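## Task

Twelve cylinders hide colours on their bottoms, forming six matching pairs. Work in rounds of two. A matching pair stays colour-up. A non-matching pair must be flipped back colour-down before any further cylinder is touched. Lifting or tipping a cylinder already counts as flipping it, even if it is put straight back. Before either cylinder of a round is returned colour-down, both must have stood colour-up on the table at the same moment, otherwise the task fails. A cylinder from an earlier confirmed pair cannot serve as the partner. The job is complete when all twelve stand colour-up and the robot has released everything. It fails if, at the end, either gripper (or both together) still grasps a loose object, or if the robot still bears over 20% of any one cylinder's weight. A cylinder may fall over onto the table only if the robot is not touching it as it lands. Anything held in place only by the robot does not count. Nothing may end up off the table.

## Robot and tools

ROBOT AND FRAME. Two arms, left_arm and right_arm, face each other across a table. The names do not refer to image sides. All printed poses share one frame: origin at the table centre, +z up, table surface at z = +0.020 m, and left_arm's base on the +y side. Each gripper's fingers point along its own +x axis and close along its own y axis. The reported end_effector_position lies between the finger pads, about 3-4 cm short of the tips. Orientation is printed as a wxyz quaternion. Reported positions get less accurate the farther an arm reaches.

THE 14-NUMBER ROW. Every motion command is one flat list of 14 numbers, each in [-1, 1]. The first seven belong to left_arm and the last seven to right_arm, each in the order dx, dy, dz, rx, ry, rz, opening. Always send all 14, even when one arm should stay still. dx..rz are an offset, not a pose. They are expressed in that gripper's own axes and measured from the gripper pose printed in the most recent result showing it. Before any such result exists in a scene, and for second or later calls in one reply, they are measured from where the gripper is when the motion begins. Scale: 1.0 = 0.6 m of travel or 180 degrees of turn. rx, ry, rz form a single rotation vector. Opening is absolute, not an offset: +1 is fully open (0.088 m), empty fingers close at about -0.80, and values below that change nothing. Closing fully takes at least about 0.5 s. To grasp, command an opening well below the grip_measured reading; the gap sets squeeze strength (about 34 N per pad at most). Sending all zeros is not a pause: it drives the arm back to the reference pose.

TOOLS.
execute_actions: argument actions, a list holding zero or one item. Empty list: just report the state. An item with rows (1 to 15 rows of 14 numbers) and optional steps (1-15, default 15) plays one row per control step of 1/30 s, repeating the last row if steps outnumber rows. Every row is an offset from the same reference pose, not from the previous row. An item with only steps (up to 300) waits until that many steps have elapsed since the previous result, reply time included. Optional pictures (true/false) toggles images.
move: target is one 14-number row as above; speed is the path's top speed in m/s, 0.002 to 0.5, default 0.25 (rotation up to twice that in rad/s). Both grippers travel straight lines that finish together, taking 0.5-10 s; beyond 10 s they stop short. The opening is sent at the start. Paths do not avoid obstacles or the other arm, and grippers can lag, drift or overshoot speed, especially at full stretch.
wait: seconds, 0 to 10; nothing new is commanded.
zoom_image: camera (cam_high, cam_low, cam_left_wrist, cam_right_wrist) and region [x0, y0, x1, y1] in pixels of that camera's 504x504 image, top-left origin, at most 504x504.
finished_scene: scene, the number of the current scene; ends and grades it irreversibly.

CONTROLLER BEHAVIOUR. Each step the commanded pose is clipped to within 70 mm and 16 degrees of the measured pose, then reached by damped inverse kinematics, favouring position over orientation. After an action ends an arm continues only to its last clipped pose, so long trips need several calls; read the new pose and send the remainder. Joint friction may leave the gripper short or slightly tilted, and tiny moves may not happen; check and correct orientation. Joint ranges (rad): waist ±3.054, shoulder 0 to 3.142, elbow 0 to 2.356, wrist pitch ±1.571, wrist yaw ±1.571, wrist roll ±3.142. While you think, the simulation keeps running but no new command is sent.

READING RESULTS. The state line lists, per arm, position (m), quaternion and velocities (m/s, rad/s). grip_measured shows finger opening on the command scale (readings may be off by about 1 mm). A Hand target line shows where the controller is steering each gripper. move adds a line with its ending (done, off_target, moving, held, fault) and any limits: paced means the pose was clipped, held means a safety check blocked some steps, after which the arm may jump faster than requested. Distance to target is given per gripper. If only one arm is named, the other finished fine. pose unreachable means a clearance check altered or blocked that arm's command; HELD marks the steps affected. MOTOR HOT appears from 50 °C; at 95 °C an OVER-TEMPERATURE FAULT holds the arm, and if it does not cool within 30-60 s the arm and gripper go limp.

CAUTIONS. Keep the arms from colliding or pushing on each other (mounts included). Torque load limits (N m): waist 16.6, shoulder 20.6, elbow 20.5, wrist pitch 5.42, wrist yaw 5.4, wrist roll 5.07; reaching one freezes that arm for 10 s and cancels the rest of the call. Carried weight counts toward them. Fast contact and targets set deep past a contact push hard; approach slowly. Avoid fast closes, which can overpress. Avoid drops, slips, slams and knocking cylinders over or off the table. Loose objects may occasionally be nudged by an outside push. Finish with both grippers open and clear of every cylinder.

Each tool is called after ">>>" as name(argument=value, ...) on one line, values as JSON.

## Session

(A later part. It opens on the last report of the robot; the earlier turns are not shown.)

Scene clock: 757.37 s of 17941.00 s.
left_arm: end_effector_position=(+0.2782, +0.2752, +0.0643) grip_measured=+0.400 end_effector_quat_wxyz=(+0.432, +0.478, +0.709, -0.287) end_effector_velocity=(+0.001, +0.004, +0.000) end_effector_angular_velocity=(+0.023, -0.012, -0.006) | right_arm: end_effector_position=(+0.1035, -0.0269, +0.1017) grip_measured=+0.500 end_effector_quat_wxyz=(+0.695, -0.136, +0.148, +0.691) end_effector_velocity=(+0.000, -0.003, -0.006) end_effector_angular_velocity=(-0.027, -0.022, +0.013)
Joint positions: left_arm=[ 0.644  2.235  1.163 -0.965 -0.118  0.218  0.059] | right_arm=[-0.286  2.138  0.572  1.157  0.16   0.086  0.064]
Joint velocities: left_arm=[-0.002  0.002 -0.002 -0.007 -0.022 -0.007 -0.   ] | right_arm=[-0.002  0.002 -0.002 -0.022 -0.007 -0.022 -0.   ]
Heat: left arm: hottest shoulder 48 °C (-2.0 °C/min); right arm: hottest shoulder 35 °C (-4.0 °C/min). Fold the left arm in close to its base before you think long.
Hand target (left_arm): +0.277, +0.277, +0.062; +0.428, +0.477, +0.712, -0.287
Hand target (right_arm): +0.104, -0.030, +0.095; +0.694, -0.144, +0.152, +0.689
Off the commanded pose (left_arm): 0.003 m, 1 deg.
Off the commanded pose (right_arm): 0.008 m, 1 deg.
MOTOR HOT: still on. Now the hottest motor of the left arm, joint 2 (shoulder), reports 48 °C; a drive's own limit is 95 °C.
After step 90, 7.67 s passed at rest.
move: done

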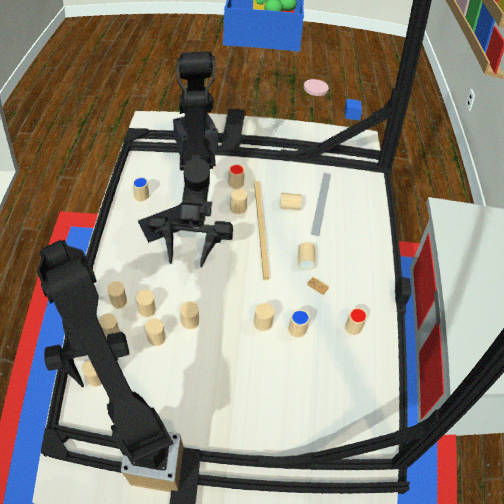

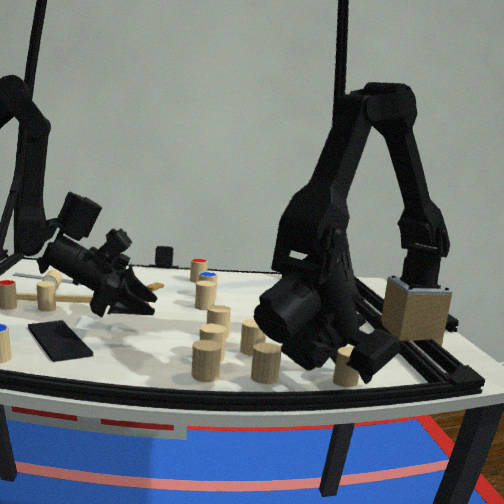

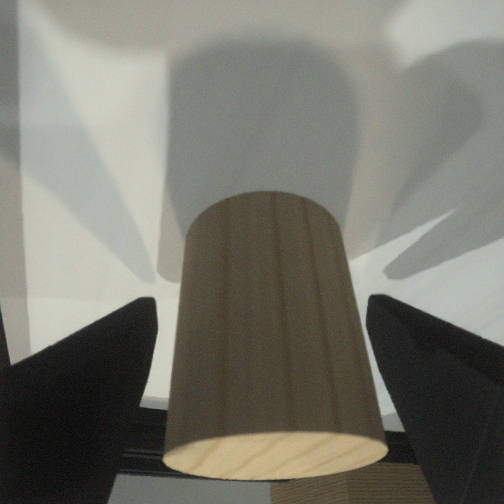

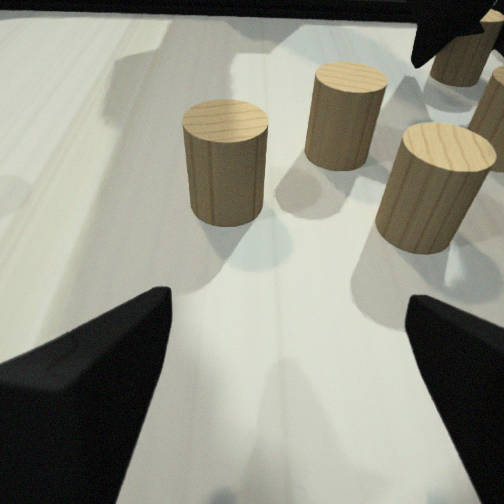

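>>> execute_actions(actions=[{"rows":[[0,0,0,0,0,0,-0.3,0,0,0,0,0,0,0.5]],"steps":7}], pictures=false)

>>> move(target=[-0.067,0,-0.035,0,0,0,-0.3,0,0,0,0,0,0,0.5], speed=0.2)

>>> move(target=[0.16,-0.743,-0.19,0,-0.502,0,-0.3,0,0,0,0,0,0,0.5], speed=0.5)

Scene clock: 766.00 s of 17941.00 s.
left_arm: end_effector_position=(+0.2783, +0.2751, +0.0640) grip_measured=-0.004 end_effector_quat_wxyz=(+0.432, +0.478, +0.708, -0.288) end_effector_velocity=(+0.002, +0.002, +0.003) end_effector_angular_velocity=(+0.015, -0.018, -0.006) | right_arm: end_effector_position=(+0.1035, -0.0270, +0.1015) grip_measured=+0.500 end_effector_quat_wxyz=(+0.695, -0.136, +0.148, +0.691) end_effector_velocity=(+0.004, -0.001, -0.001) end_effector_angular_velocity=(-0.007, +0.003, -0.017)
Joint positions: left_arm=[ 0.644  2.235  1.163 -0.963 -0.118  0.219  0.039] | right_arm=[-0.286  2.138  0.571  1.157  0.16   0.086  0.064]
Joint velocities: left_arm=[-0.002 -0.007 -0.002 -0.007 -0.022 -0.007 -0.   ] | right_arm=[-0.007 -0.002 -0.002 -0.007  0.007  0.007 -0.   ]
Heat: left arm: hottest shoulder 47 °C (-3.0 °C/min); right arm: hottest shoulder 35 °C (-4.0 °C/min).
Hand target (left_arm): +0.278, +0.275, +0.064; +0.432, +0.478, +0.708, -0.288
Hand target (right_arm): +0.104, -0.027, +0.102; +0.695, -0.136, +0.148, +0.691
Off the commanded pose (left_arm): 0.000 m, 0 deg.
Off the commanded pose (right_arm): 0.000 m, 0 deg.
MOTOR HOT: cleared. Now the hottest motor of the left arm, joint 2 (shoulder), reports 47 °C.
Steps of this call (steps 1 to 90: nothing new was sent; then 5.40 s passed at rest; steps 91 to 97: all 7 steps of this action). Readings (end_effector_position):
91: left_arm (+0.2783, +0.2751, +0.0640) | right_arm (+0.1035, -0.0270, +0.1015)
92: left_arm (+0.2783, +0.2751, +0.0640) | right_arm (+0.1035, -0.0270, +0.1015)
94: left_arm (+0.2783, +0.2751, +0.0640) | right_arm (+0.1035, -0.0270, +0.1015)
97: the state above

Scene clock: 767.03 s of 17941.00 s.
left_arm: end_effector_position=(+0.2758, +0.2784, +0.1052) grip_measured=-0.004 end_effector_quat_wxyz=(+0.425, +0.480, +0.713, -0.285) end_effector_velocity=(+0.001, +0.002, +0.003) end_effector_angular_velocity=(+0.015, -0.017, -0.011) | right_arm: end_effector_position=(+0.1035, -0.0270, +0.1015) grip_measured=+0.500 end_effector_quat_wxyz=(+0.695, -0.136, +0.148, +0.691) end_effector_velocity=(+0.000, -0.002, -0.004) end_effector_angular_velocity=(-0.022, -0.021, +0.013)
Joint positions: left_arm=[ 0.644  2.128  1.184 -1.109 -0.118  0.219  0.039] | right_arm=[-0.286  2.138  0.571  1.157  0.16   0.086  0.064]
Joint velocities: left_arm=[-0.007 -0.007 -0.002 -0.007 -0.022 -0.007 -0.   ] | right_arm=[-0.002 -0.002 -0.002 -0.022 -0.007 -0.022 -0.   ]
Heat: left arm: hottest shoulder 47 °C (-3.0 °C/min); right arm: hottest shoulder 35 °C (-4.0 °C/min).
Hand target (left_arm): +0.278, +0.275, +0.110; +0.432, +0.478, +0.709, -0.288
Hand target (right_arm): +0.104, -0.027, +0.101; +0.695, -0.136, +0.148, +0.691
Off the commanded pose (left_arm): 0.006 m, 1 deg.
Off the commanded pose (right_arm): 0.000 m, 0 deg.
move: done

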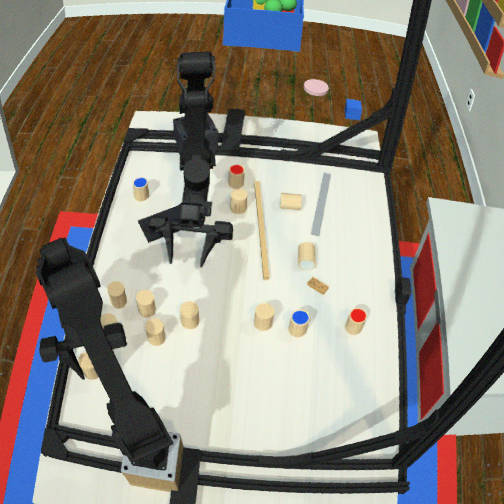

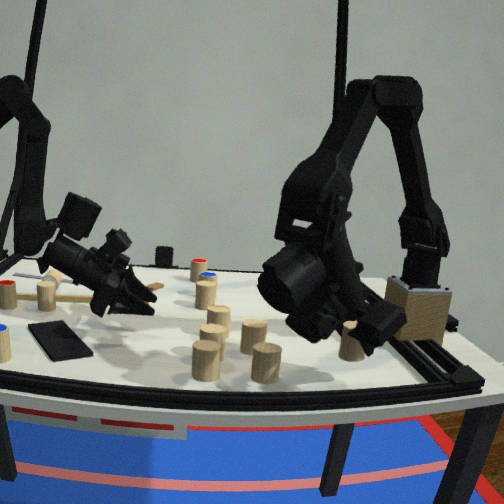

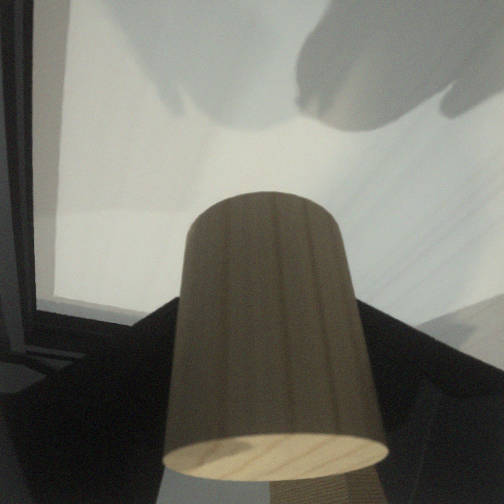

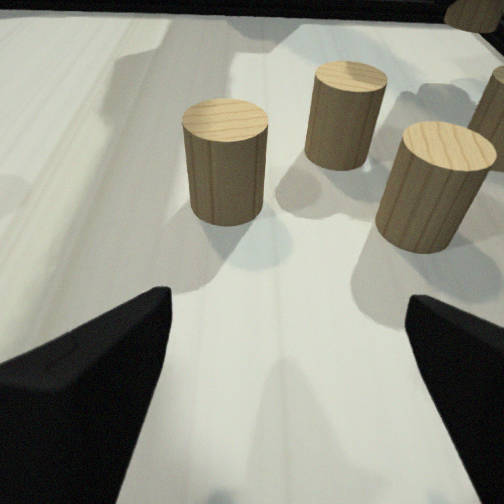

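Scene clock: 769.33 s of 17941.00 s.
left_arm: end_effector_position=(-0.1956, +0.2498, +0.0783) grip_measured=-0.007 end_effector_quat_wxyz=(+0.801, +0.136, +0.213, -0.542) end_effector_velocity=(-0.001, +0.000, +0.001) end_effector_angular_velocity=(-0.012, +0.002, +0.014) | right_arm: end_effector_position=(+0.1035, -0.0270, +0.1015) grip_measured=+0.500 end_effector_quat_wxyz=(+0.695, -0.136, +0.148, +0.691) end_effector_velocity=(-0.000, -0.000, -0.000) end_effector_angular_velocity=(+0.002, -0.017, +0.013)
Joint positions: left_arm=[-1.293  2.425  1.32  -0.656 -1.049 -1.805  0.039] | right_arm=[-0.286  2.138  0.571  1.157  0.16   0.086  0.064]
Joint velocities: left_arm=[-0.002  0.012  0.022 -0.037 -0.007 -0.037 -0.   ] | right_arm=[-0.002  0.002 -0.002  0.007 -0.007 -0.022 -0.   ]
Heat: left arm: hottest shoulder 47 °C (-3.0 °C/min); right arm: hottest shoulder 35 °C (-4.0 °C/min).
Hand target (left_arm): -0.197, +0.249, +0.078; +0.802, +0.134, +0.211, -0.543
Hand target (right_arm): +0.104, -0.027, +0.102; +0.695, -0.136, +0.148, +0.691
Off the commanded pose (left_arm): 0.007 m, 1 deg.
Off the commanded pose (right_arm): 0.000 m, 0 deg.
move: done

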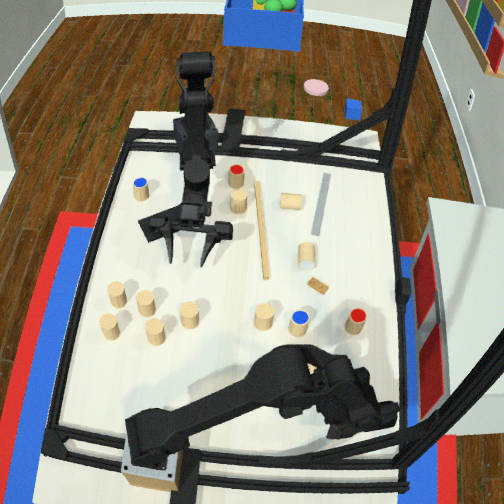

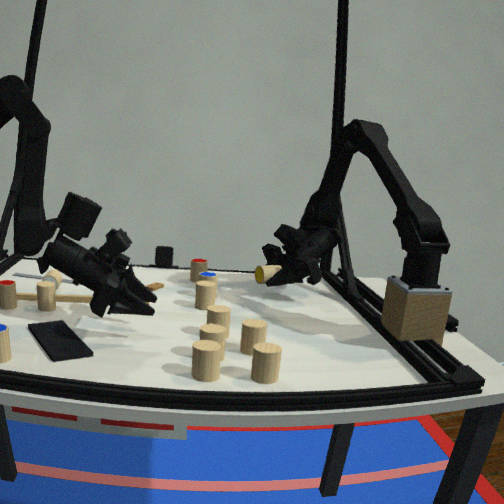

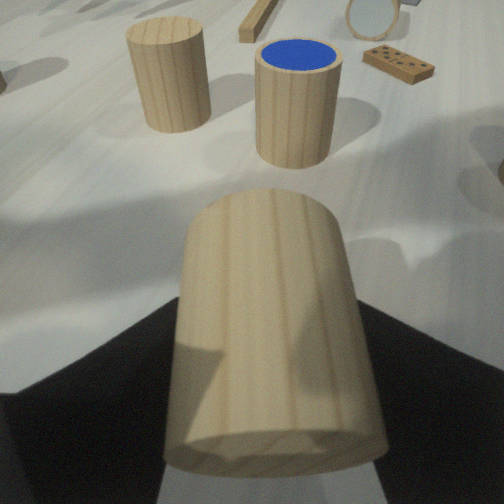

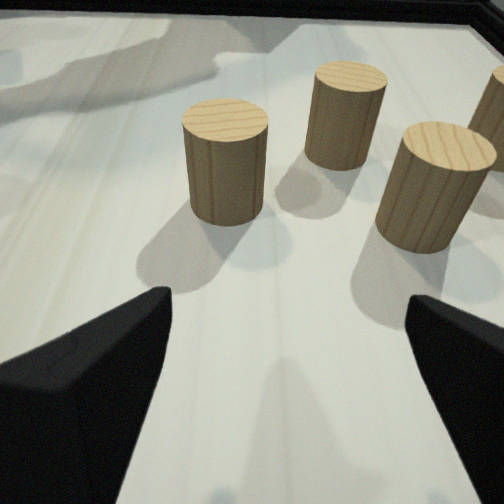

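>>> move(target=[0.027,0,-0.049,0,-0.008,0,-0.3,0.115,0.083,-0.005,0.044,0,-0.102,0.5], speed=0.1)

>>> execute_actions(actions=[{"rows":[[0,0,0,0,0,0,0.5,0,0,0,0,0,0,0.5]],"steps":6}], pictures=false)

Scene clock: 779.23 s of 17941.00 s.
left_arm: end_effector_position=(-0.1939, +0.2492, +0.0507) grip_measured=-0.008 end_effector_quat_wxyz=(+0.805, +0.127, +0.199, -0.545) end_effector_velocity=(+0.003, +0.000, +0.002) end_effector_angular_velocity=(-0.016, -0.025, -0.004) | right_arm: end_effector_position=(+0.0547, +0.0357, +0.0769) grip_measured=+0.500 end_effector_quat_wxyz=(+0.803, -0.105, +0.171, +0.562) end_effector_velocity=(+0.002, +0.000, -0.003) end_effector_angular_velocity=(-0.021, -0.007, -0.012)
Joint positions: left_arm=[-1.297  2.522  1.339 -0.601 -1.082 -1.827  0.039] | right_arm=[-0.069  2.363  1.018  0.822  0.662  0.366  0.064]
Joint velocities: left_arm=[-0.002  0.002 -0.002 -0.022 -0.022 -0.007 -0.   ] | right_arm=[-0.002  0.002  0.012 -0.037  0.007  0.007 -0.   ]
Heat: left arm: hottest shoulder 47 °C (-2.0 °C/min); right arm: hottest shoulder 35 °C (-2.0 °C/min).
Hand target (left_arm): -0.196, +0.250, +0.045; +0.804, +0.129, +0.203, -0.544
Hand target (right_arm): +0.054, +0.036, +0.071; +0.803, -0.109, +0.172, +0.559
Off the commanded pose (left_arm): 0.006 m, 1 deg.
Off the commanded pose (right_arm): 0.005 m, 1 deg.
move: done

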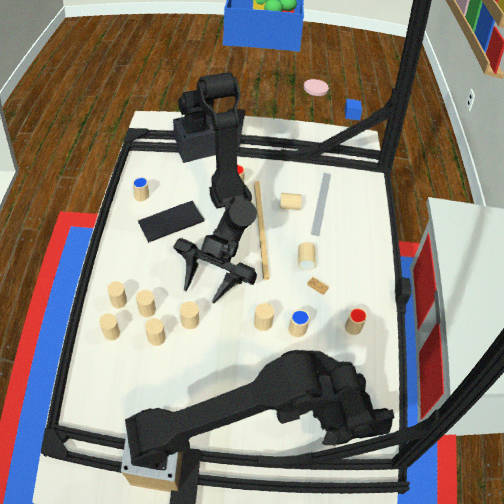

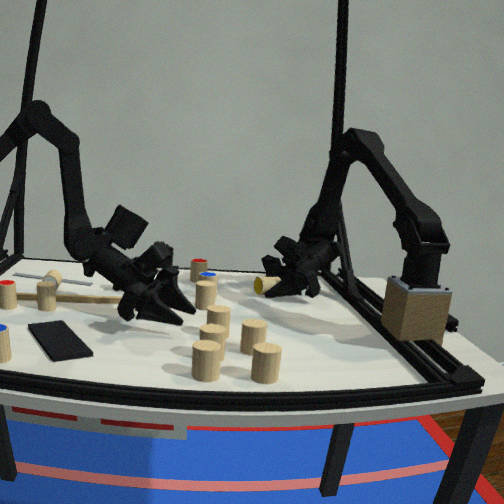

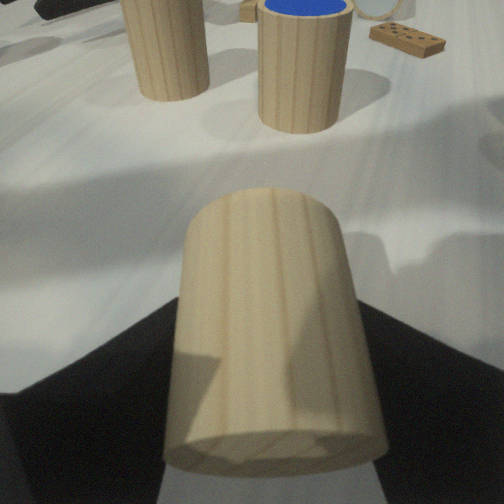

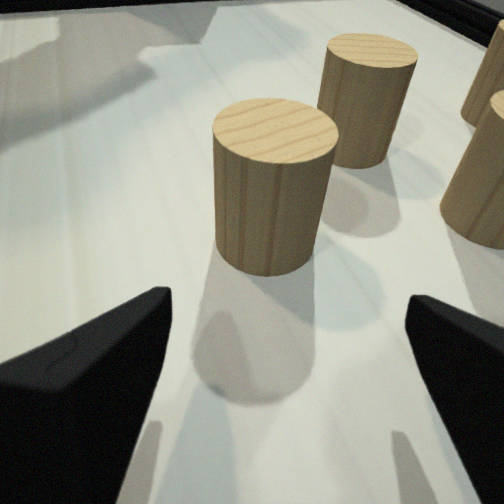

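Scene clock: 779.43 s of 17941.00 s.
left_arm: end_effector_position=(-0.1937, +0.2493, +0.0514) grip_measured=+0.396 end_effector_quat_wxyz=(+0.805, +0.126, +0.197, -0.545) end_effector_velocity=(-0.009, +0.007, -0.014) end_effector_angular_velocity=(+0.088, +0.090, +0.018) | right_arm: end_effector_position=(+0.0548, +0.0357, +0.0769) grip_measured=+0.500 end_effector_quat_wxyz=(+0.803, -0.105, +0.171, +0.561) end_effector_velocity=(+0.001, -0.002, -0.003) end_effector_angular_velocity=(-0.024, -0.011, +0.007)
Joint positions: left_arm=[-1.298  2.522  1.339 -0.605 -1.087 -1.83   0.058] | right_arm=[-0.069  2.363  1.018  0.822  0.663  0.366  0.064]
Joint velocities: left_arm=[-0.002 -0.007 -0.002  0.066  0.11   0.007  0.17 ] | right_arm=[-0.002 -0.002 -0.002 -0.022 -0.007 -0.007  0.   ]
Heat: left arm: hottest shoulder 47 °C (-2.0 °C/min); right arm: hottest shoulder 35 °C (-2.0 °C/min).
Hand target (left_arm): -0.194, +0.249, +0.051; +0.805, +0.127, +0.199, -0.545
Hand target (right_arm): +0.055, +0.036, +0.077; +0.803, -0.105, +0.171, +0.562
Off the commanded pose (left_arm): 0.001 m, 0 deg.
Off the commanded pose (right_arm): 0.000 m, 0 deg.
Steps of this call (steps 1 to 6: all 6 steps of this action). Readings (end_effector_position):
1: left_arm (-0.1940, +0.2493, +0.0508) | right_arm (+0.0548, +0.0357, +0.0769)
2: left_arm (-0.1940, +0.2492, +0.0510) | right_arm (+0.0548, +0.0357, +0.0769)
4: left_arm (-0.1937, +0.2492, +0.0514) | right_arm (+0.0548, +0.0357, +0.0769)
6: the state above

>>> move(target=[-0.018,0,0.035,0,0,0,0.5,0.113,0.004,0.026,-0.007,0,-0.003,0.45], speed=0.12)

Scene clock: 786.80 s of 17941.00 s.
left_arm: end_effector_position=(-0.1937, +0.2493, +0.0711) grip_measured=+0.500 end_effector_quat_wxyz=(+0.805, +0.128, +0.195, -0.545) end_effector_velocity=(+0.001, -0.001, +0.004) end_effector_angular_velocity=(-0.021, -0.007, -0.004) | right_arm: end_effector_position=(+0.0767, +0.0999, +0.0718) grip_measured=+0.450 end_effector_quat_wxyz=(+0.805, -0.109, +0.163, +0.559) end_effector_velocity=(-0.002, +0.001, -0.004) end_effector_angular_velocity=(-0.022, -0.001, +0.020)
Joint positions: left_arm=[-1.298  2.465  1.331 -0.66  -1.087 -1.829  0.063] | right_arm=[-0.168  2.495  1.287  0.728  0.588  0.287  0.061]
Joint velocities: left_arm=[-0.002 -0.002 -0.002 -0.007 -0.022 -0.007 -0.   ] | right_arm=[-0.002  0.002  0.007 -0.022 -0.022 -0.007 -0.   ]
Heat: left arm: hottest shoulder 48 °C (-1.0 °C/min); right arm: hottest shoulder 36 °C (+0.0 °C/min).
Hand target (left_arm): -0.194, +0.249, +0.075; +0.805, +0.126, +0.197, -0.545
Hand target (right_arm): +0.077, +0.101, +0.065; +0.804, -0.115, +0.164, +0.560
Off the commanded pose (left_arm): 0.004 m, 0 deg.
Off the commanded pose (right_arm): 0.007 m, 1 deg.
After step 90, 3.37 s passed at rest.
move: done

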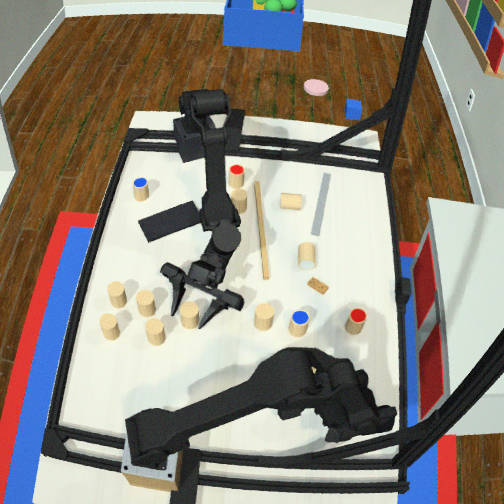

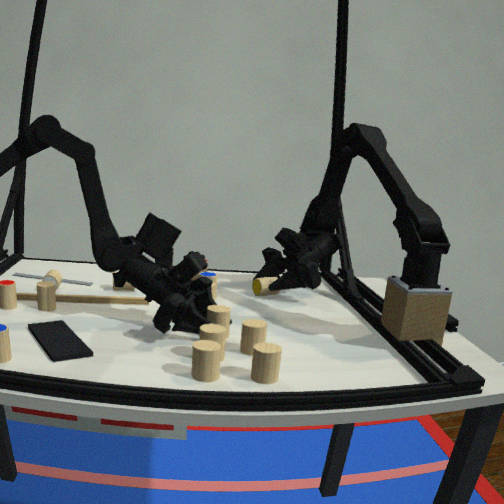

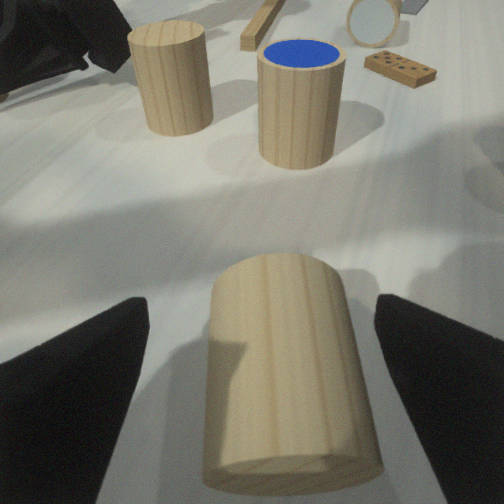

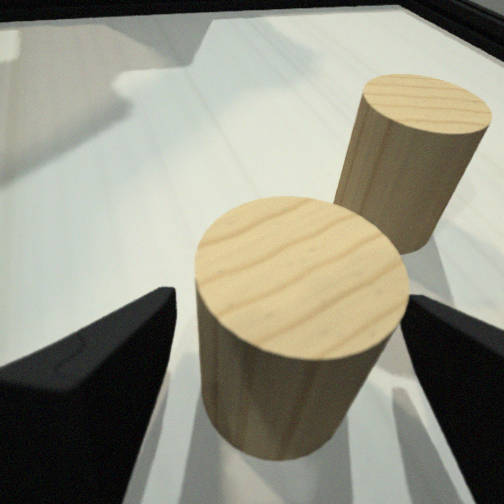

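>>> execute_actions(actions=[{"rows":[[0,0,0,0,0,0,0.5,0,0,0,0,0,0,-0.3]],"steps":8}], pictures=false)

>>> move(target=[0,-0.008,0,0,0,0,0.5,-0.07,0,0.078,-0.044,0,0.104,-0.3], speed=0.25)

>>> move(target=[0.037,-0.004,0.013,0,0.507,0,0.5,-0.246,0.033,-0.171,-0.508,0.385,0.195,-0.3], speed=0.5)

Scene clock: 796.20 s of 17941.00 s.
left_arm: end_effector_position=(-0.1936, +0.2493, +0.0712) grip_measured=+0.500 end_effector_quat_wxyz=(+0.806, +0.128, +0.195, -0.545) end_effector_velocity=(+0.003, +0.001, +0.000) end_effector_angular_velocity=(+0.003, -0.034, -0.007) | right_arm: end_effector_position=(+0.0765, +0.1002, +0.0716) grip_measured=+0.003 end_effector_quat_wxyz=(+0.805, -0.109, +0.163, +0.560) end_effector_velocity=(+0.002, +0.002, +0.004) end_effector_angular_velocity=(+0.015, +0.007, -0.012)
Joint positions: left_arm=[-1.298  2.465  1.33  -0.66  -1.087 -1.829  0.063] | right_arm=[-0.168  2.496  1.288  0.729  0.587  0.287  0.039]
Joint velocities: left_arm=[-0.002  0.002 -0.002 -0.022 -0.007  0.007  0.   ] | right_arm=[-0.002 -0.002  0.002  0.007  0.007  0.007 -0.   ]
Heat: left arm: hottest shoulder 49 °C (-1.0 °C/min); right arm: hottest shoulder 37 °C (+1.0 °C/min).
Hand target (left_arm): -0.194, +0.249, +0.071; +0.805, +0.128, +0.195, -0.545
Hand target (right_arm): +0.077, +0.100, +0.072; +0.805, -0.109, +0.163, +0.559
Off the commanded pose (left_arm): 0.000 m, 0 deg.
Off the commanded pose (right_arm): 0.000 m, 0 deg.
Steps of this call (steps 1 to 90: nothing new was sent; then 6.13 s passed at rest; steps 91 to 98: all 8 steps of this action). Readings (end_effector_position):
91: left_arm (-0.1936, +0.2493, +0.0712) | right_arm (+0.0767, +0.1001, +0.0714)
92: left_arm (-0.1936, +0.2493, +0.0712) | right_arm (+0.0767, +0.1001, +0.0714)
94: left_arm (-0.1936, +0.2493, +0.0712) | right_arm (+0.0765, +0.1002, +0.0716)
98: the state above

Scene clock: 797.73 s of 17941.00 s.
left_arm: end_effector_position=(-0.1973, +0.2483, +0.0727) grip_measured=+0.500 end_effector_quat_wxyz=(+0.805, +0.126, +0.196, -0.545) end_effector_velocity=(+0.001, +0.002, -0.000) end_effector_angular_velocity=(+0.006, +0.001, +0.002) | right_arm: end_effector_position=(+0.0682, +0.0804, +0.1217) grip_measured=+0.003 end_effector_quat_wxyz=(+0.694, -0.143, +0.144, +0.691) end_effector_velocity=(-0.004, -0.003, -0.003) end_effector_angular_velocity=(-0.014, -0.001, +0.025)
Joint positions: left_arm=[-1.298  2.467  1.346 -0.668 -1.087 -1.828  0.063] | right_arm=[-0.244  2.26   1.075  0.767  0.199  0.088  0.039]
Joint velocities: left_arm=[-0.002 -0.002 -0.002 -0.007  0.007 -0.007  0.   ] | right_arm=[ 0.002 -0.002 -0.007 -0.007 -0.022 -0.007 -0.   ]
Heat: left arm: hottest shoulder 49 °C (-1.0 °C/min); right arm: hottest shoulder 38 °C (+3.0 °C/min).
Hand target (left_arm): -0.198, +0.248, +0.071; +0.805, +0.128, +0.195, -0.545
Hand target (right_arm): +0.069, +0.081, +0.131; +0.694, -0.137, +0.139, +0.693
Off the commanded pose (left_arm): 0.002 m, 0 deg.
Off the commanded pose (right_arm): 0.009 m, 1 deg.
move: off_target (right_arm)

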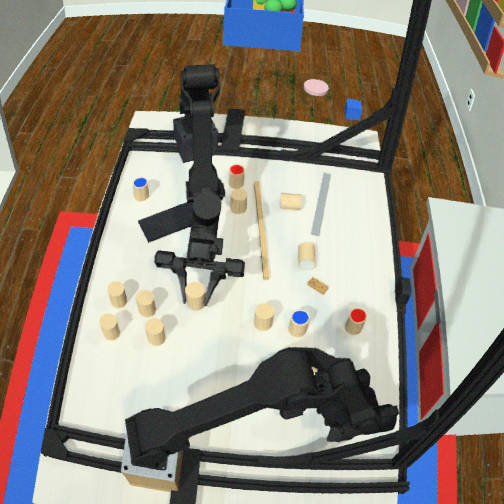

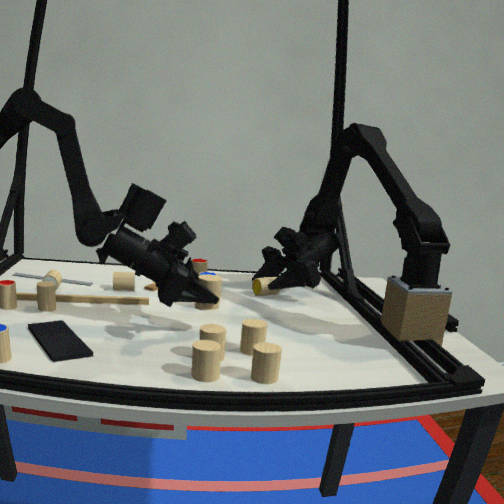

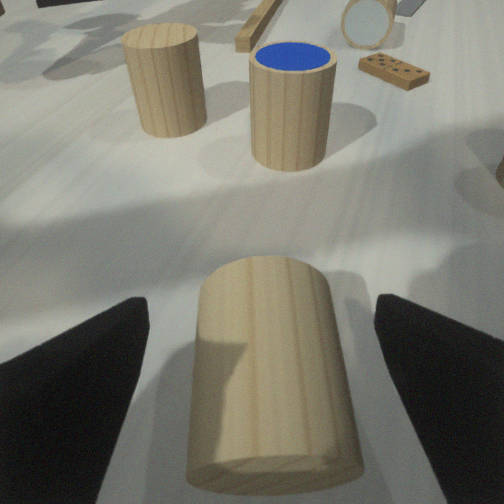

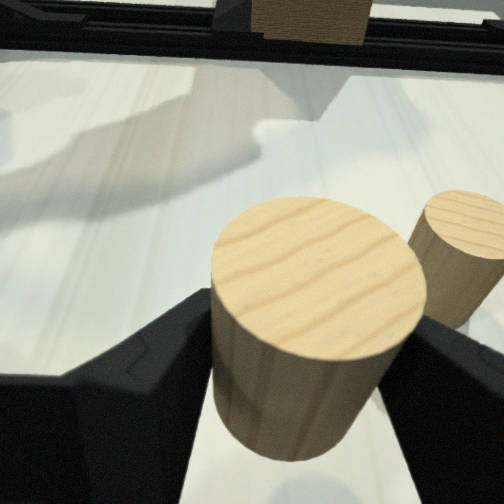

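Scene clock: 800.37 s of 17941.00 s.
left_arm: end_effector_position=(-0.1892, +0.2253, +0.0717) grip_measured=+0.500 end_effector_quat_wxyz=(+0.428, +0.477, +0.710, -0.292) end_effector_velocity=(-0.003, +0.003, +0.004) end_effector_angular_velocity=(+0.009, +0.004, -0.012) | right_arm: end_effector_position=(+0.0474, -0.0972, +0.0883) grip_measured=+0.003 end_effector_quat_wxyz=(+0.012, -0.836, +0.005, +0.549) end_effector_velocity=(-0.000, +0.000, +0.000) end_effector_angular_velocity=(-0.008, +0.005, +0.003)
Joint positions: left_arm=[-0.718  2.422  1.594 -0.965  0.431 -1.06   0.063] | right_arm=[-0.016  2.219  1.45  -0.981  0.37  -1.072  0.039]
Joint velocities: left_arm=[-0.007 -0.002  0.012 -0.022  0.007  0.007 -0.   ] | right_arm=[-0.002  0.002  0.007 -0.007 -0.007 -0.007 -0.   ]
Heat: left arm: hottest shoulder 49 °C (-1.0 °C/min); right arm: hottest shoulder 38 °C (+3.0 °C/min).
Hand target (left_arm): -0.190, +0.224, +0.070; +0.426, +0.478, +0.711, -0.292
Hand target (right_arm): +0.047, -0.096, +0.086; -0.008, +0.838, -0.004, -0.545
Off the commanded pose (left_arm): 0.003 m, 1 deg.
Off the commanded pose (right_arm): 0.002 m, 1 deg.
move: done

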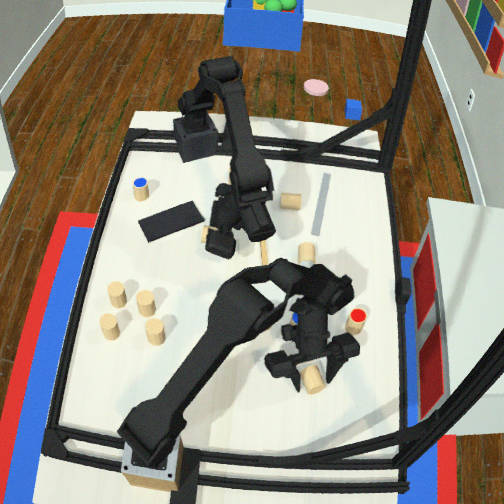

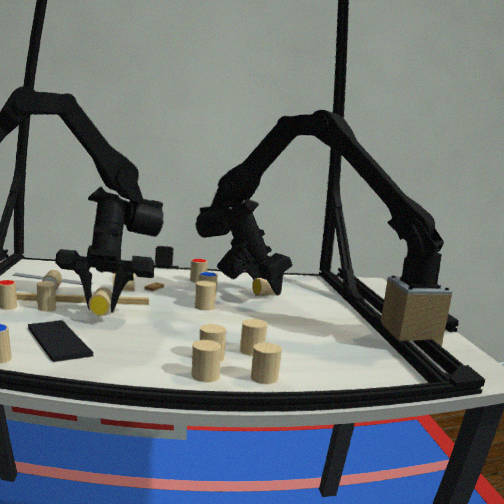

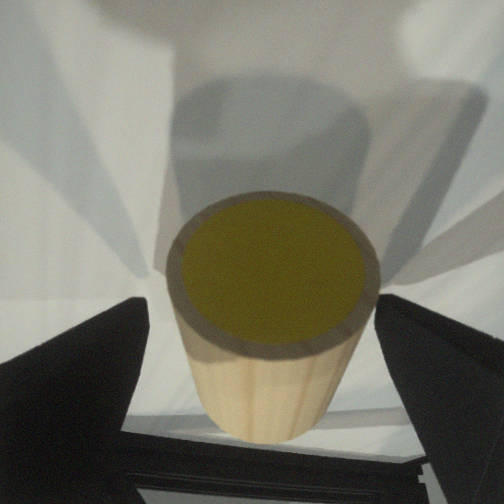

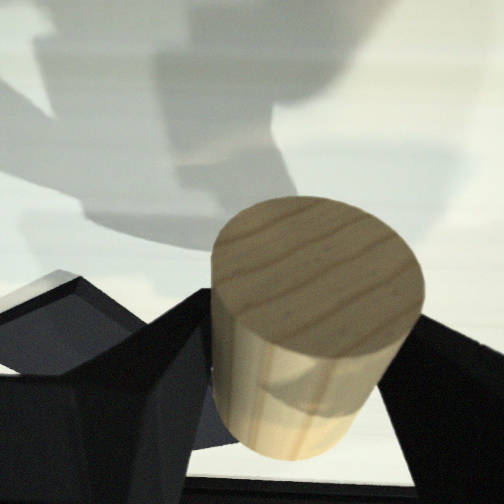

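>>> move(target=[0.009,0,0.005,0,0,0,0.5,0.037,0.003,0.016,0,-0.003,0,-0.3], speed=0.04)

>>> execute_actions(actions=[{"rows":[[0,0,0,0,0,0,-0.3,0,0,0,0,0,0,0.5]],"steps":8}], pictures=false)

>>> move(target=[-0.05,0,-0.026,0,0,0,-0.3,-0.021,0,-0.009,0,0,0,0.5], speed=0.2)

>>> move(target=[-0.085,0.287,0.244,0,-0.503,0,-0.3,0.05,-0.006,-0.013,0,-0.497,0,0.5], speed=0.5)

Scene clock: 817.50 s of 17941.00 s.
left_arm: end_effector_position=(-0.1909, +0.2233, +0.0697) grip_measured=+0.500 end_effector_quat_wxyz=(+0.427, +0.474, +0.710, -0.297) end_effector_velocity=(+0.002, -0.001, -0.002) end_effector_angular_velocity=(-0.015, -0.018, -0.001) | right_arm: end_effector_position=(+0.0456, -0.0953, +0.0704) grip_measured=+0.002 end_effector_quat_wxyz=(+0.020, -0.832, -0.000, +0.555) end_effector_velocity=(+0.002, +0.001, +0.001) end_effector_angular_velocity=(+0.007, -0.004, +0.005)
Joint positions: left_arm=[-0.718  2.427  1.596 -0.952  0.431 -1.059  0.063] | right_arm=[-0.016  2.245  1.418 -0.898  0.365 -1.073  0.039]
Joint velocities: left_arm=[-0.002 -0.002 -0.007  0.007 -0.022 -0.007 -0.   ] | right_arm=[-0.002 -0.007 -0.007  0.007  0.007 -0.007 -0.   ]
Heat: left arm: hottest shoulder 49 °C (+1.0 °C/min); right arm: hottest shoulder 38 °C (+3.0 °C/min).
Hand target (left_arm): -0.189, +0.225, +0.066; +0.428, +0.477, +0.710, -0.292
Hand target (right_arm): +0.048, -0.099, +0.064; -0.012, +0.833, -0.005, -0.552
Off the commanded pose (left_arm): 0.005 m, 1 deg.
Off the commanded pose (right_arm): 0.007 m, 1 deg.
move: done

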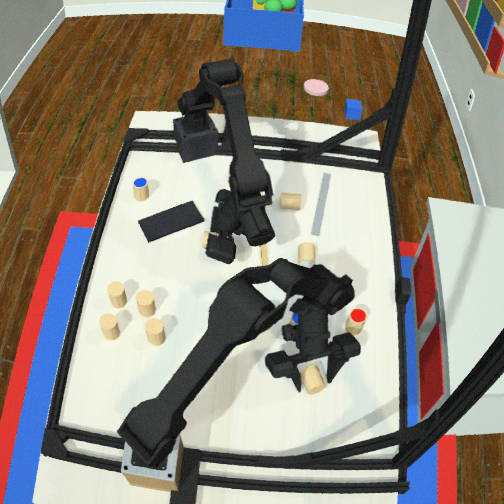

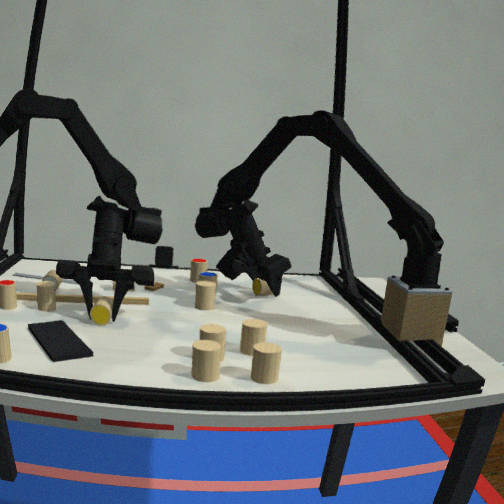

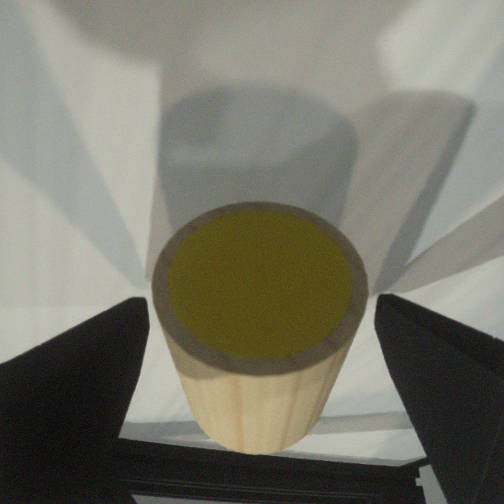

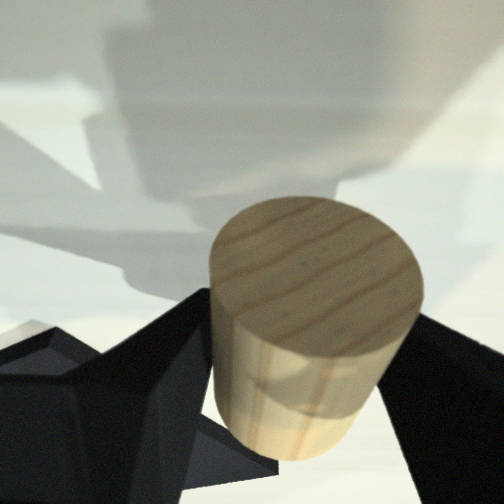

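Scene clock: 817.77 s of 17941.00 s.
left_arm: end_effector_position=(-0.1910, +0.2234, +0.0698) grip_measured=+0.012 end_effector_quat_wxyz=(+0.426, +0.474, +0.711, -0.297) end_effector_velocity=(+0.001, +0.002, +0.000) end_effector_angular_velocity=(+0.002, -0.013, +0.003) | right_arm: end_effector_position=(+0.0456, -0.0953, +0.0704) grip_measured=+0.459 end_effector_quat_wxyz=(+0.020, -0.832, -0.000, +0.555) end_effector_velocity=(-0.002, -0.004, -0.002) end_effector_angular_velocity=(-0.029, +0.014, +0.019)
Joint positions: left_arm=[-0.718  2.427  1.596 -0.952  0.432 -1.059  0.04 ] | right_arm=[-0.016  2.245  1.418 -0.898  0.365 -1.073  0.061]
Joint velocities: left_arm=[-0.002 -0.002 -0.002 -0.007 -0.007 -0.007  0.   ] | right_arm=[ 0.002  0.002 -0.002 -0.007 -0.022 -0.022  0.009]
Heat: left arm: hottest shoulder 49 °C (+1.0 °C/min); right arm: hottest shoulder 38 °C (+3.0 °C/min).
Hand target (left_arm): -0.191, +0.223, +0.070; +0.427, +0.474, +0.710, -0.297
Hand target (right_arm): +0.046, -0.095, +0.070; -0.020, +0.832, +0.000, -0.555
Off the commanded pose (left_arm): 0.000 m, 0 deg.
Off the commanded pose (right_arm): 0.000 m, 0 deg.
Steps of this call (steps 1 to 8: all 8 steps of this action). Readings (end_effector_position):
1: left_arm (-0.1909, +0.2233, +0.0697) | right_arm (+0.0456, -0.0953, +0.0704)
2: left_arm (-0.1909, +0.2233, +0.0697) | right_arm (+0.0456, -0.0953, +0.0704)
4: left_arm (-0.1909, +0.2233, +0.0697) | right_arm (+0.0456, -0.0953, +0.0704)
8: the state above

Scene clock: 818.90 s of 17941.00 s.
left_arm: end_effector_position=(-0.1877, +0.2271, +0.0967) grip_measured=+0.012 end_effector_quat_wxyz=(+0.428, +0.479, +0.710, -0.288) end_effector_velocity=(+0.001, +0.001, +0.002) end_effector_angular_velocity=(+0.001, -0.016, +0.015) | right_arm: end_effector_position=(+0.0481, -0.1006, +0.0756) grip_measured=+0.500 end_effector_quat_wxyz=(+0.009, -0.835, +0.006, +0.550) end_effector_velocity=(+0.002, -0.005, +0.001) end_effector_angular_velocity=(-0.032, -0.003, +0.016)
Joint positions: left_arm=[-0.718  2.37   1.609 -1.042  0.432 -1.059  0.04 ] | right_arm=[-0.016  2.235  1.42  -0.938  0.365 -1.073  0.063]
Joint velocities: left_arm=[-0.002 -0.007 -0.002 -0.007 -0.007 -0.022 -0.001] | right_arm=[-0.002 -0.002 -0.002 -0.022 -0.007 -0.022 -0.   ]
Heat: left arm: hottest shoulder 49 °C (+1.0 °C/min); right arm: hottest shoulder 39 °C (+4.0 °C/min).
Hand target (left_arm): -0.190, +0.224, +0.104; +0.426, +0.474, +0.711, -0.297
Hand target (right_arm): +0.046, -0.096, +0.084; -0.019, +0.832, +0.000, -0.555
Off the commanded pose (left_arm): 0.008 m, 1 deg.
Off the commanded pose (right_arm): 0.010 m, 2 deg.
move: off_target (right_arm)

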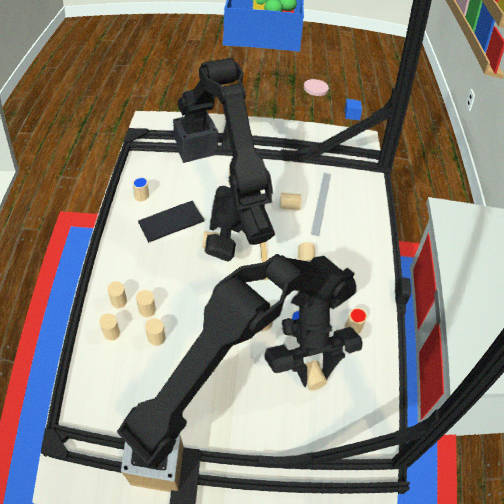

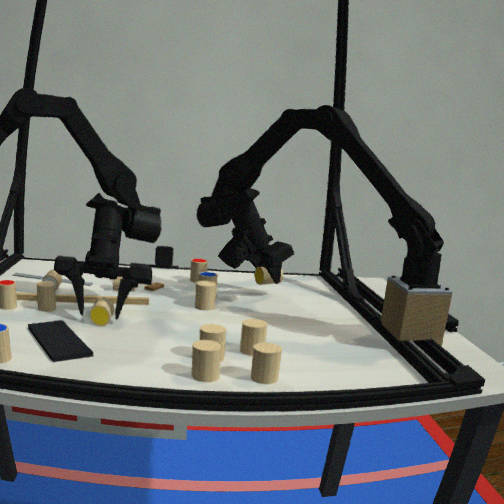

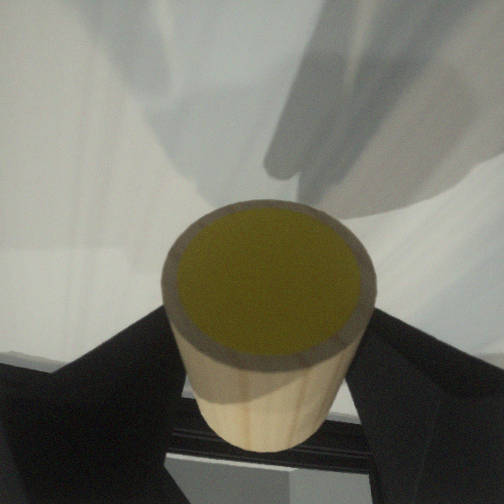

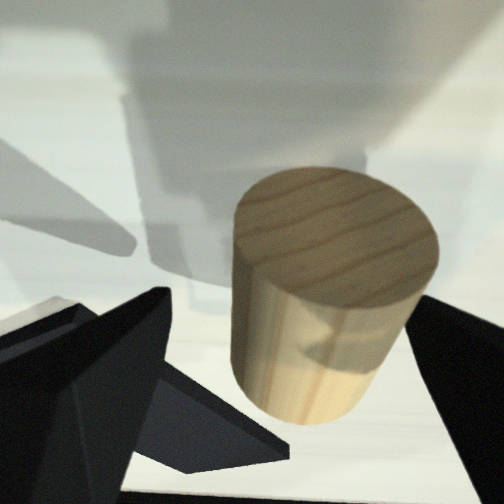

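Scene clock: 821.20 s of 17941.00 s.
left_arm: end_effector_position=(+0.0272, +0.1470, +0.0752) grip_measured=+0.012 end_effector_quat_wxyz=(+0.804, +0.129, +0.197, -0.546) end_effector_velocity=(+0.001, +0.001, +0.000) end_effector_angular_velocity=(-0.002, -0.018, -0.007) | right_arm: end_effector_position=(+0.0683, -0.0965, +0.0561) grip_measured=+0.500 end_effector_quat_wxyz=(+0.010, -0.212, -0.006, +0.977) end_effector_velocity=(-0.000, -0.003, -0.000) end_effector_angular_velocity=(-0.019, +0.011, -0.001)
Joint positions: left_arm=[-0.587  2.254  0.455  1.061 -0.824 -0.597  0.04 ] | right_arm=[-0.61   2.415  1.249 -0.681 -1.126 -1.892  0.064]
Joint velocities: left_arm=[-0.002  0.007 -0.007  0.022 -0.007  0.022  0.   ] | right_arm=[-0.002  0.007  0.002 -0.022 -0.007 -0.007 -0.   ]
Heat: left arm: hottest shoulder 49 °C (+1.0 °C/min); right arm: hottest shoulder 39 °C (+4.0 °C/min). Fold the left arm in close to its base before you think long.
Hand target (left_arm): +0.029, +0.148, +0.074; +0.805, +0.131, +0.196, -0.545
Hand target (right_arm): +0.069, -0.096, +0.053; +0.010, -0.209, -0.002, +0.978
Off the commanded pose (left_arm): 0.004 m, 1 deg.
Off the commanded pose (right_arm): 0.005 m, 1 deg.
MOTOR HOT: a motor of the left arm reached 50 °C. Now the hottest motor of the left arm, joint 2 (shoulder), reports 49 °C. The temperature limit of the motors' drives, at which the controller stops that arm, is 95 °C. To cool a motor, set the load down, stop pushing, or move to a pose that needs little force.
move: done

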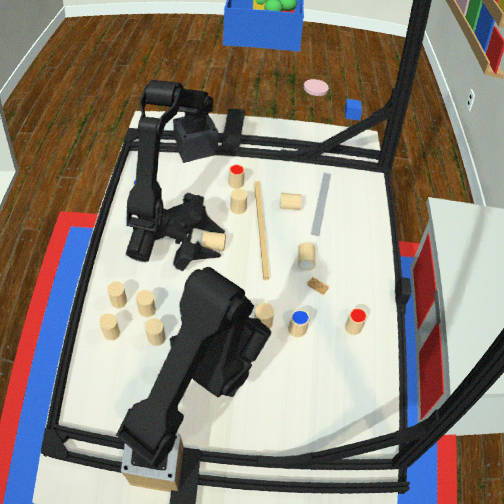

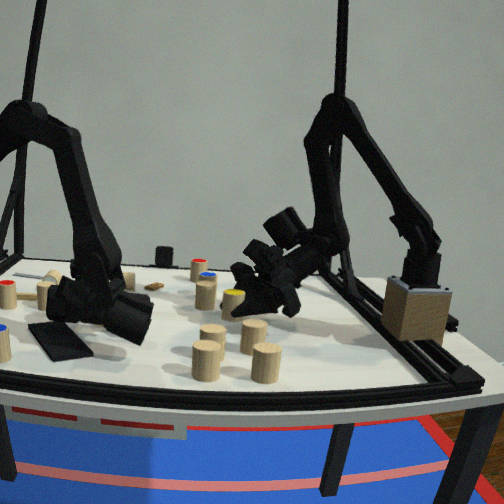

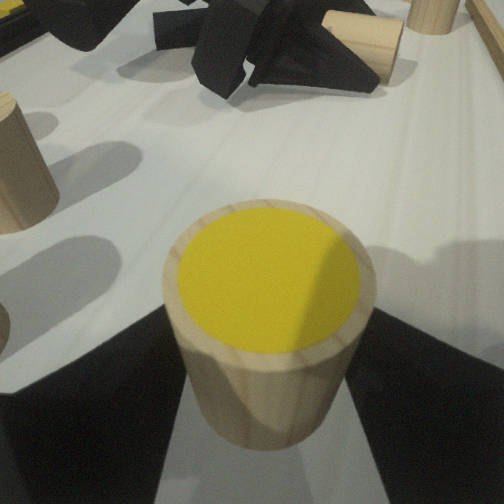

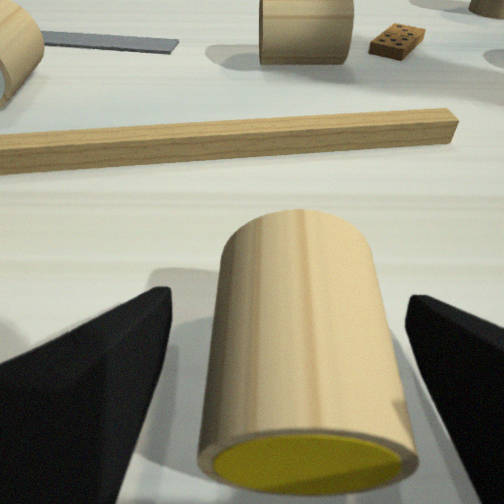

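>>> move(target=[0.019,0,-0.037,0,0.006,0,-0.3,0,0,0,0,0,0,0.5], speed=0.04)

Scene clock: 826.00 s of 17941.00 s.
left_arm: end_effector_position=(+0.0268, +0.1464, +0.0561) grip_measured=+0.012 end_effector_quat_wxyz=(+0.804, +0.128, +0.200, -0.545) end_effector_velocity=(-0.000, -0.000, -0.000) end_effector_angular_velocity=(-0.012, +0.015, +0.013) | right_arm: end_effector_position=(+0.0684, -0.0964, +0.0559) grip_measured=+0.500 end_effector_quat_wxyz=(+0.010, -0.212, -0.006, +0.977) end_effector_velocity=(-0.002, -0.003, +0.002) end_effector_angular_velocity=(-0.001, +0.010, +0.010)
Joint positions: left_arm=[-0.586  2.359  0.483  1.134 -0.821 -0.606  0.04 ] | right_arm=[-0.61   2.416  1.25  -0.682 -1.127 -1.892  0.064]
Joint velocities: left_arm=[-0.002  0.007  0.002  0.007 -0.007 -0.022  0.   ] | right_arm=[ 0.002 -0.002 -0.002 -0.022 -0.007 -0.022 -0.   ]
Heat: left arm: hottest shoulder 48 °C (+1.0 °C/min); right arm: hottest shoulder 39 °C (+4.0 °C/min). Fold the left arm in close to its base before you think long.
Hand target (left_arm): +0.027, +0.147, +0.050; +0.802, +0.134, +0.204, -0.545
Hand target (right_arm): +0.068, -0.096, +0.056; +0.010, -0.212, -0.006, +0.977
Off the commanded pose (left_arm): 0.006 m, 1 deg.
Off the commanded pose (right_arm): 0.000 m, 0 deg.
MOTOR HOT: still on. Now the hottest motor of the left arm, joint 2 (shoulder), reports 48 °C; a drive's own limit is 95 °C.
move: done

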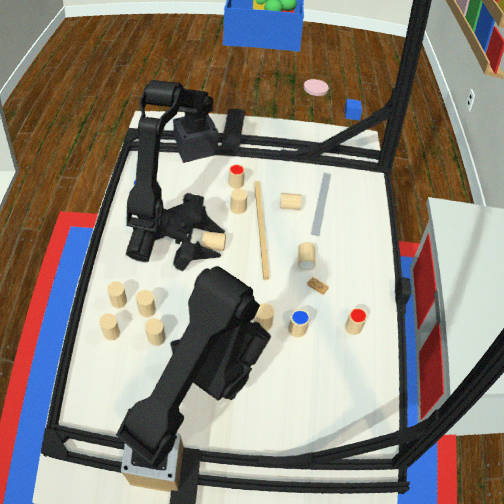

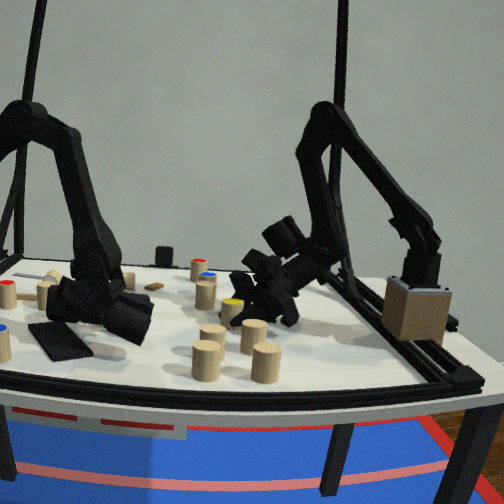

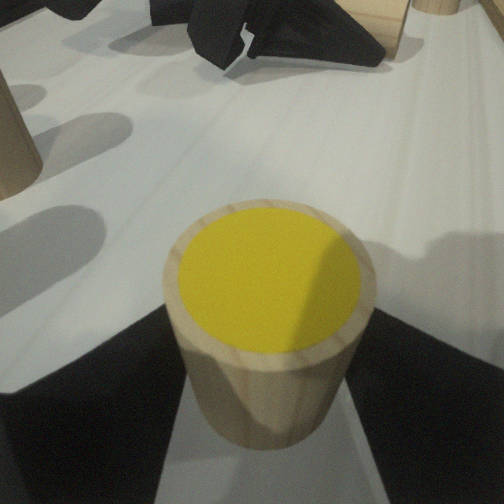

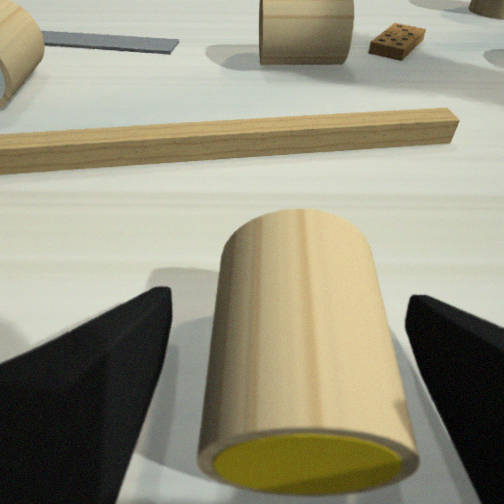

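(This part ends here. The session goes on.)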